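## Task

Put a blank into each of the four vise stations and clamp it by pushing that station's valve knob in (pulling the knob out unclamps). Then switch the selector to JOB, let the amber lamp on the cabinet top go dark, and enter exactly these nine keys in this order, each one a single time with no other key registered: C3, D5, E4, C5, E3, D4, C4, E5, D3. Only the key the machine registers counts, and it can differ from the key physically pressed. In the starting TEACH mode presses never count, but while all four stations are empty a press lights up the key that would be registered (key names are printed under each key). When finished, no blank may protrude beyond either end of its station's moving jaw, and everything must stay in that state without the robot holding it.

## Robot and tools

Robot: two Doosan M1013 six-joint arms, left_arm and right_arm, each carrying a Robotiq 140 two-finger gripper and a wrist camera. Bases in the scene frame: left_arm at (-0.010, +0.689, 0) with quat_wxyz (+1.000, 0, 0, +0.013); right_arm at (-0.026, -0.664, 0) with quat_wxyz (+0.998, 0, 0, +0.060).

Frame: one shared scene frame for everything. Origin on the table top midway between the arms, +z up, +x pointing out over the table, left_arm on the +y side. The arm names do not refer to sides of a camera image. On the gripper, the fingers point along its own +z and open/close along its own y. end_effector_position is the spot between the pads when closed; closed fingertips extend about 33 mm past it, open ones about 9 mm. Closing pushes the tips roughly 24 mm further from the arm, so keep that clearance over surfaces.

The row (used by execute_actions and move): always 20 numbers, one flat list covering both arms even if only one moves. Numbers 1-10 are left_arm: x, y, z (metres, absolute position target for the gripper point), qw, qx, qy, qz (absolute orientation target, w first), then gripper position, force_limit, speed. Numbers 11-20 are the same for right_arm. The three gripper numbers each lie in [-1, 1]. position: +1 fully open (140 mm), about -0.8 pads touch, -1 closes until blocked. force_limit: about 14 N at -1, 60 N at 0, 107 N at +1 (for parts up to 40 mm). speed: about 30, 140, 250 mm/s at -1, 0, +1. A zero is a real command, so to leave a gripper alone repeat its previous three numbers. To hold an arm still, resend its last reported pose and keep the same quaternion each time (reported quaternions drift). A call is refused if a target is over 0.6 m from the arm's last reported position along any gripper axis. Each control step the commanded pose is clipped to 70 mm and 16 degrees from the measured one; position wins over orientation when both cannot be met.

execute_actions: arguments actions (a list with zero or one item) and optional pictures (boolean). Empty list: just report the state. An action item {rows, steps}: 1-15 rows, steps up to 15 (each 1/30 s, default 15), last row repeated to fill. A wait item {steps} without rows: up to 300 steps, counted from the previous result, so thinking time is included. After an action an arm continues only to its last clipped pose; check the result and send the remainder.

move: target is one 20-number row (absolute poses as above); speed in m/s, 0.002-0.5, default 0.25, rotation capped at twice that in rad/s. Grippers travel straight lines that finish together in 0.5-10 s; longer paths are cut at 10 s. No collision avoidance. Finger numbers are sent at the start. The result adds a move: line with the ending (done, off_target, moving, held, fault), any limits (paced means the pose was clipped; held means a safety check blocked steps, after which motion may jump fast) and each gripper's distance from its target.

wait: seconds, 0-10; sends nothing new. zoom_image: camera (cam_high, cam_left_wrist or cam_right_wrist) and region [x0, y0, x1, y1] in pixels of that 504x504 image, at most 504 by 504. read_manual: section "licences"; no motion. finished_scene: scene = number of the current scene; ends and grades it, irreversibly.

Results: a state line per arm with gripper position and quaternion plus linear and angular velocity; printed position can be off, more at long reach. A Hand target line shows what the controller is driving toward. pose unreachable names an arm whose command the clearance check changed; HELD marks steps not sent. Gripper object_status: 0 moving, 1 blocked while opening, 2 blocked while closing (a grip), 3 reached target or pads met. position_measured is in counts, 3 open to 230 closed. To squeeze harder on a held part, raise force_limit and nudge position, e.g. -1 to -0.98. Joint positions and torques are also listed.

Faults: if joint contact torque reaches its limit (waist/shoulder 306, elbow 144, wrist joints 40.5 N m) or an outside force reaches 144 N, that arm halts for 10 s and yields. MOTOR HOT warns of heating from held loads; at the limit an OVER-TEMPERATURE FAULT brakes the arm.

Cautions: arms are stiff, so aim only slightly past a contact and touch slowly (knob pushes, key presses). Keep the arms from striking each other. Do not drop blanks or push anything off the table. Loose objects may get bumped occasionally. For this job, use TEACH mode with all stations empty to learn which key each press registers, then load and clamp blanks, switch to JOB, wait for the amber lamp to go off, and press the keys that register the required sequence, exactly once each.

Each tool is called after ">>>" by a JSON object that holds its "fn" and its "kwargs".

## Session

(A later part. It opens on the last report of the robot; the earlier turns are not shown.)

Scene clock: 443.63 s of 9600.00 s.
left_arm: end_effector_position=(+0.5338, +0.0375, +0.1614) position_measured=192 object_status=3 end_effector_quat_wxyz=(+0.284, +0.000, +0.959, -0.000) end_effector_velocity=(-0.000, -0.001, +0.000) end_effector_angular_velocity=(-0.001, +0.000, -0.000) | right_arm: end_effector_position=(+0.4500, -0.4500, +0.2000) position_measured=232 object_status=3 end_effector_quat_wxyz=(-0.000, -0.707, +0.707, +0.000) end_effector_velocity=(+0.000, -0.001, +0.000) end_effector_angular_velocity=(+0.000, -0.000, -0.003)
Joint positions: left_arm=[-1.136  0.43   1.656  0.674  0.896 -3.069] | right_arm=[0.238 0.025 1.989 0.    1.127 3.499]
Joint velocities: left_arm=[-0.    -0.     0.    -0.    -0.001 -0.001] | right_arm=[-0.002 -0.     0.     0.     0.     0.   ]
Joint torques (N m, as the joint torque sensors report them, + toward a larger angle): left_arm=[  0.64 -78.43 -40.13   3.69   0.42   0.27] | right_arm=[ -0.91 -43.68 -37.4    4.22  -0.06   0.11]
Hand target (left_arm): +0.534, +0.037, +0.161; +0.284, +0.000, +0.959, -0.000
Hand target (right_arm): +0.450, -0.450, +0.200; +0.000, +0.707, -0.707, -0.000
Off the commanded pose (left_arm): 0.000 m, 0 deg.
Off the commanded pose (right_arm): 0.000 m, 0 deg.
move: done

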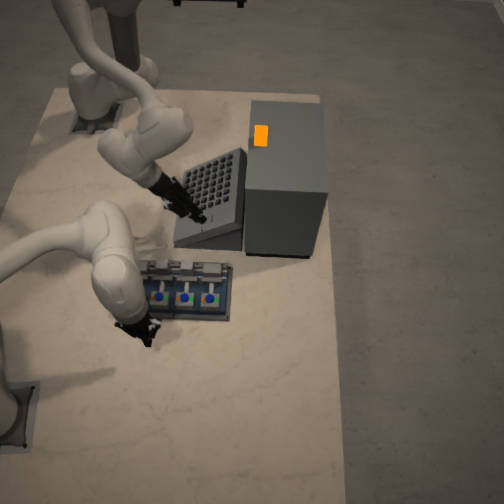

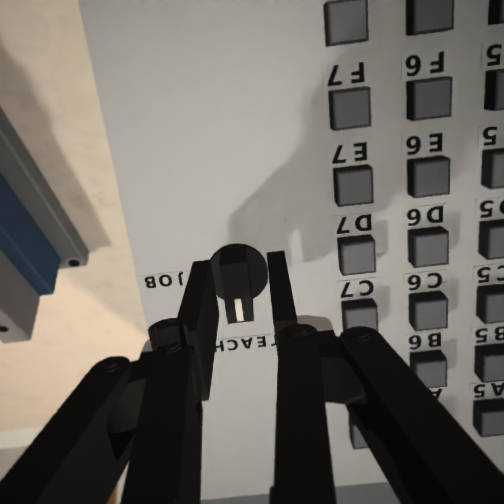

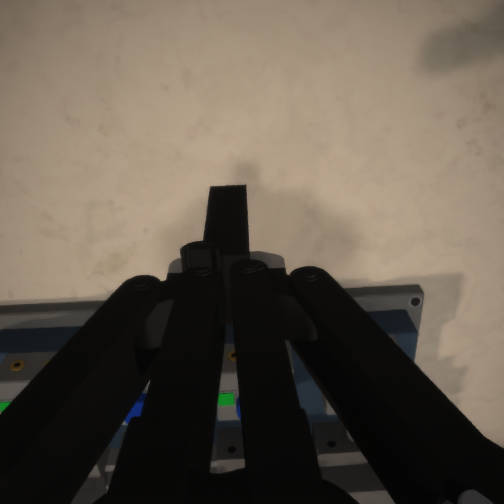

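>>> {"fn": "move", "kwargs": {"target": [0.5365,0.036,0.1572,0.284,0,0.959,0,-0.6,-1,-0.5,0.45,-0.45,0.2,0,-0.7071,0.7071,0,-1,-0.5,0], "speed": 0.01}}

>>> {"fn": "move", "kwargs": {"target": [0.5365,0.036,0.1572,0.2573,0.4057,0.8689,0.1201,-0.6,-1,-0.5,0.45,-0.45,0.2,0,-0.7071,0.7071,0,-1,-0.5,0], "speed": 0.2}}

>>> {"fn": "zoom_image", "kwargs": {"camera": "cam_left_wrist", "region": [130,160,350,380]}}

Scene clock: 452.30 s of 9600.00 s.
left_arm: end_effector_position=(+0.5365, +0.0360, +0.1572) position_measured=205 object_status=3 end_effector_quat_wxyz=(+0.284, +0.000, +0.959, -0.000) end_effector_velocity=(-0.000, +0.000, -0.000) end_effector_angular_velocity=(+0.002, +0.000, +0.000) | right_arm: end_effector_position=(+0.4500, -0.4500, +0.2000) position_measured=232 object_status=3 end_effector_quat_wxyz=(-0.000, -0.707, +0.707, +0.000) end_effector_velocity=(+0.000, -0.001, -0.000) end_effector_angular_velocity=(-0.000, +0.000, -0.001)
Joint positions: left_arm=[-1.134  0.437  1.654  0.677  0.891 -3.071] | right_arm=[0.238 0.025 1.989 0.    1.127 3.499]
Joint velocities: left_arm=[-0.     0.     0.     0.     0.001  0.   ] | right_arm=[-0.001  0.     0.     0.     0.     0.   ]
Joint torques (N m, as the joint torque sensors report them, + toward a larger angle): left_arm=[  0.72 -78.75 -39.93   3.68   0.51   0.25] | right_arm=[ -1.55 -42.77 -37.64   4.27  -0.18   0.12]
Hand target (left_arm): +0.536, +0.036, +0.157; +0.284, +0.000, +0.959, -0.000
Hand target (right_arm): +0.450, -0.450, +0.200; +0.000, +0.707, -0.707, -0.000
Off the commanded pose (left_arm): 0.000 m, 0 deg.
Off the commanded pose (right_arm): 0.000 m, 0 deg.
After step 90, 4.93 s passed at rest.
move: done

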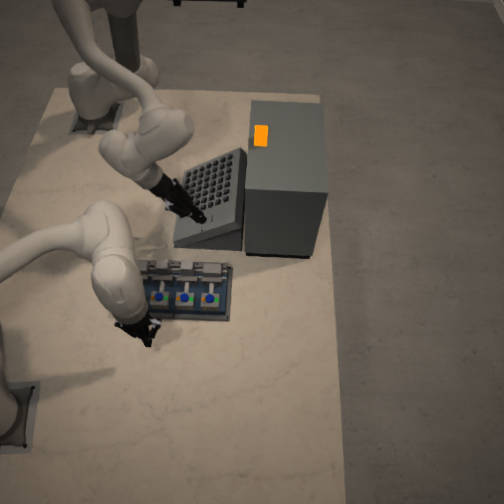

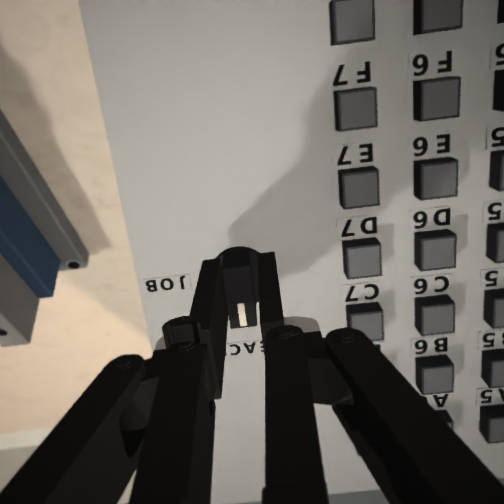

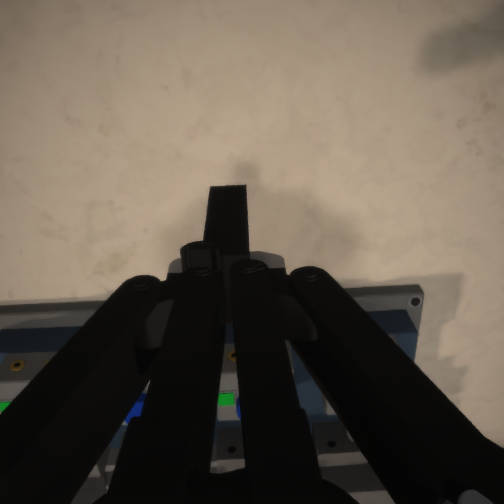

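Scene clock: 454.80 s of 9600.00 s.
left_arm: end_effector_position=(+0.5364, +0.0361, +0.1571) position_measured=205 object_status=3 end_effector_quat_wxyz=(+0.257, +0.406, +0.869, +0.120) end_effector_velocity=(-0.000, -0.002, +0.002) end_effector_angular_velocity=(+0.000, -0.002, -0.005) | right_arm: end_effector_position=(+0.4500, -0.4500, +0.2000) position_measured=232 object_status=3 end_effector_quat_wxyz=(-0.000, -0.707, +0.707, +0.000) end_effector_velocity=(-0.000, +0.001, -0.000) end_effector_angular_velocity=(-0.000, +0.000, +0.002)
Joint positions: left_arm=[-1.134  0.437  1.654  0.676  0.891 -2.198] | right_arm=[0.238 0.025 1.989 0.    1.127 3.499]
Joint velocities: left_arm=[-0.002 -0.    -0.002  0.001  0.001  0.003] | right_arm=[ 0.001  0.     0.     0.    -0.    -0.   ]
Joint torques (N m, as the joint torque sensors report them, + toward a larger angle): left_arm=[ -1.98 -78.86 -41.38   3.29  -0.01   0.27] | right_arm=[ -1.25 -41.65 -37.74   4.21  -0.08   0.34]
Hand target (left_arm): +0.536, +0.036, +0.157; +0.257, +0.406, +0.869, +0.120
Hand target (right_arm): +0.450, -0.450, +0.200; +0.000, +0.707, -0.707, -0.000
Off the commanded pose (left_arm): 0.000 m, 0 deg.
Off the commanded pose (right_arm): 0.000 m, 0 deg.
move: done

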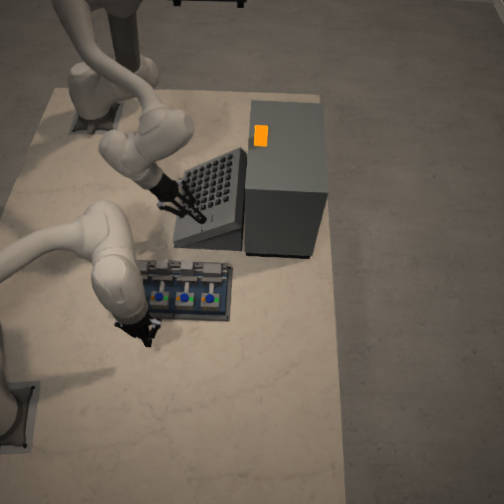

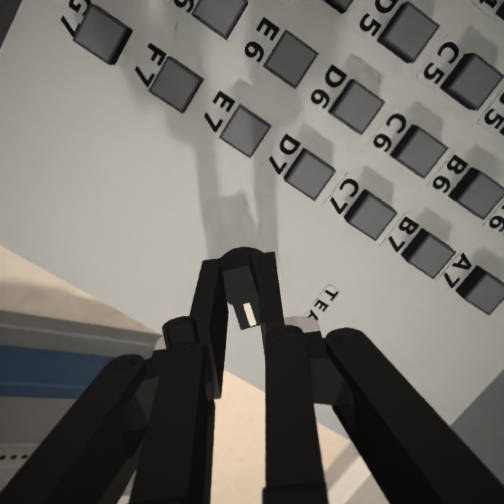

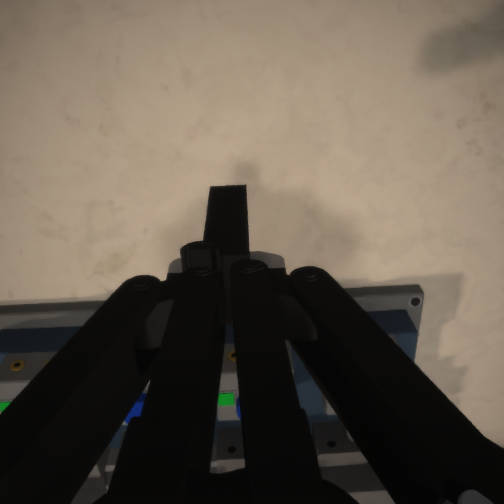

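Region (130, 160, 350, 380) of cam_left_wrist's 504x504 image, scaled by 2.291, with more detail than that image has.

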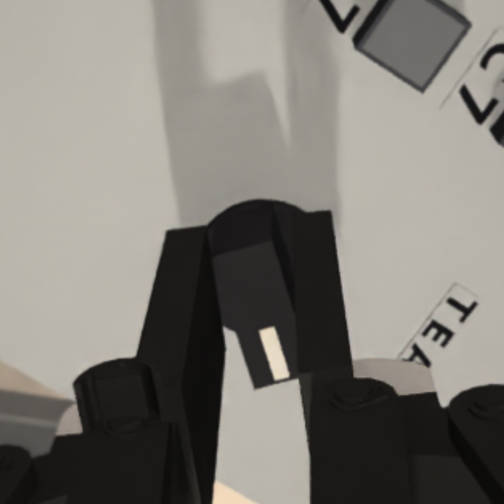

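Turn to 95°.

>>> {"fn": "move", "kwargs": {"target": [0.5365,0.036,0.1572,0.1919,0.7071,0.6479,0.2094,-0.6,-1,-0.5,0.45,-0.45,0.2,0,-0.7071,0.7071,0,-1,-0.5,0], "speed": 0.2}}

>>> {"fn": "zoom_image", "kwargs": {"camera": "cam_left_wrist", "region": [130,160,350,380]}}

Scene clock: 462.77 s of 9600.00 s.
left_arm: end_effector_position=(+0.5364, +0.0360, +0.1572) position_measured=205 object_status=3 end_effector_quat_wxyz=(+0.192, +0.707, +0.648, +0.209) end_effector_velocity=(+0.000, -0.000, -0.000) end_effector_angular_velocity=(+0.001, +0.001, -0.001) | right_arm: end_effector_position=(+0.4500, -0.4500, +0.2000) position_measured=232 object_status=3 end_effector_quat_wxyz=(-0.000, -0.707, +0.707, +0.000) end_effector_velocity=(-0.000, -0.001, -0.001) end_effector_angular_velocity=(-0.001, +0.001, -0.000)
Joint positions: left_arm=[-1.134  0.437  1.654  0.677  0.891 -1.413] | right_arm=[0.238 0.025 1.989 0.    1.127 3.499]
Joint velocities: left_arm=[ 0.     0.001 -0.002 -0.001  0.001  0.003] | right_arm=[-0.001  0.     0.001 -0.     0.    -0.   ]
Joint torques (N m, as the joint torque sensors report them, + toward a larger angle): left_arm=[ -9.87 -71.76 -33.91  -0.56  -1.06   0.46] | right_arm=[ -2.55 -43.14 -37.35   4.51  -0.23   0.23]
Hand target (left_arm): +0.536, +0.036, +0.157; +0.192, +0.707, +0.648, +0.209
Hand target (right_arm): +0.450, -0.450, +0.200; +0.000, +0.707, -0.707, -0.000
Off the commanded pose (left_arm): 0.000 m, 0 deg.
Off the commanded pose (right_arm): 0.000 m, 0 deg.
After step 90, 2.67 s passed at rest.
move: done

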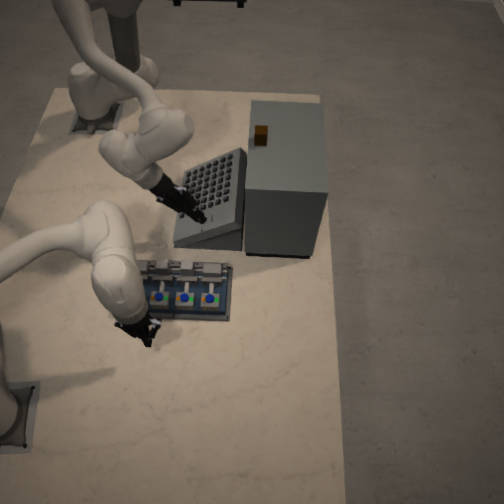

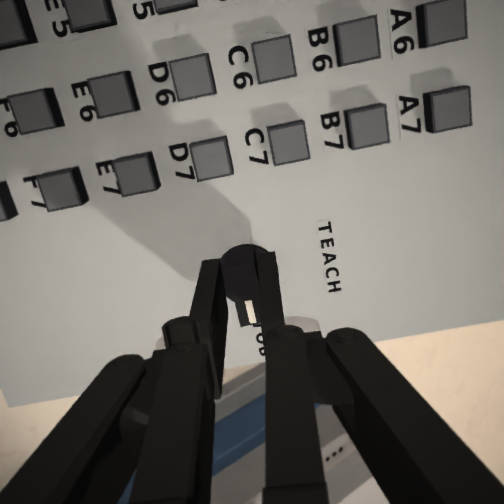

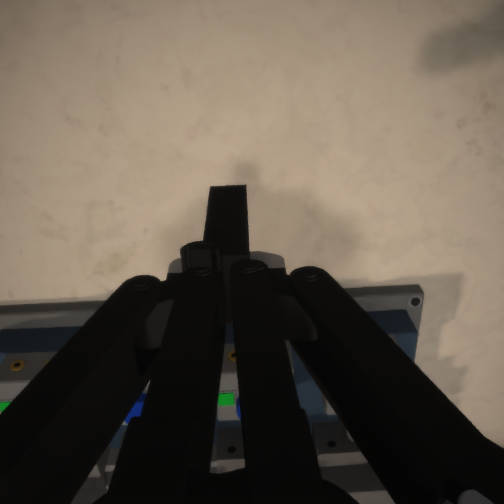

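Region (130, 160, 350, 380) of cam_left_wrist's 504x504 image, scaled by 2.291, with more detail than that image has.

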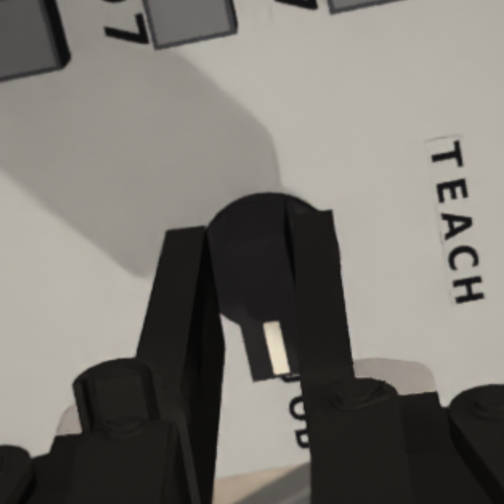

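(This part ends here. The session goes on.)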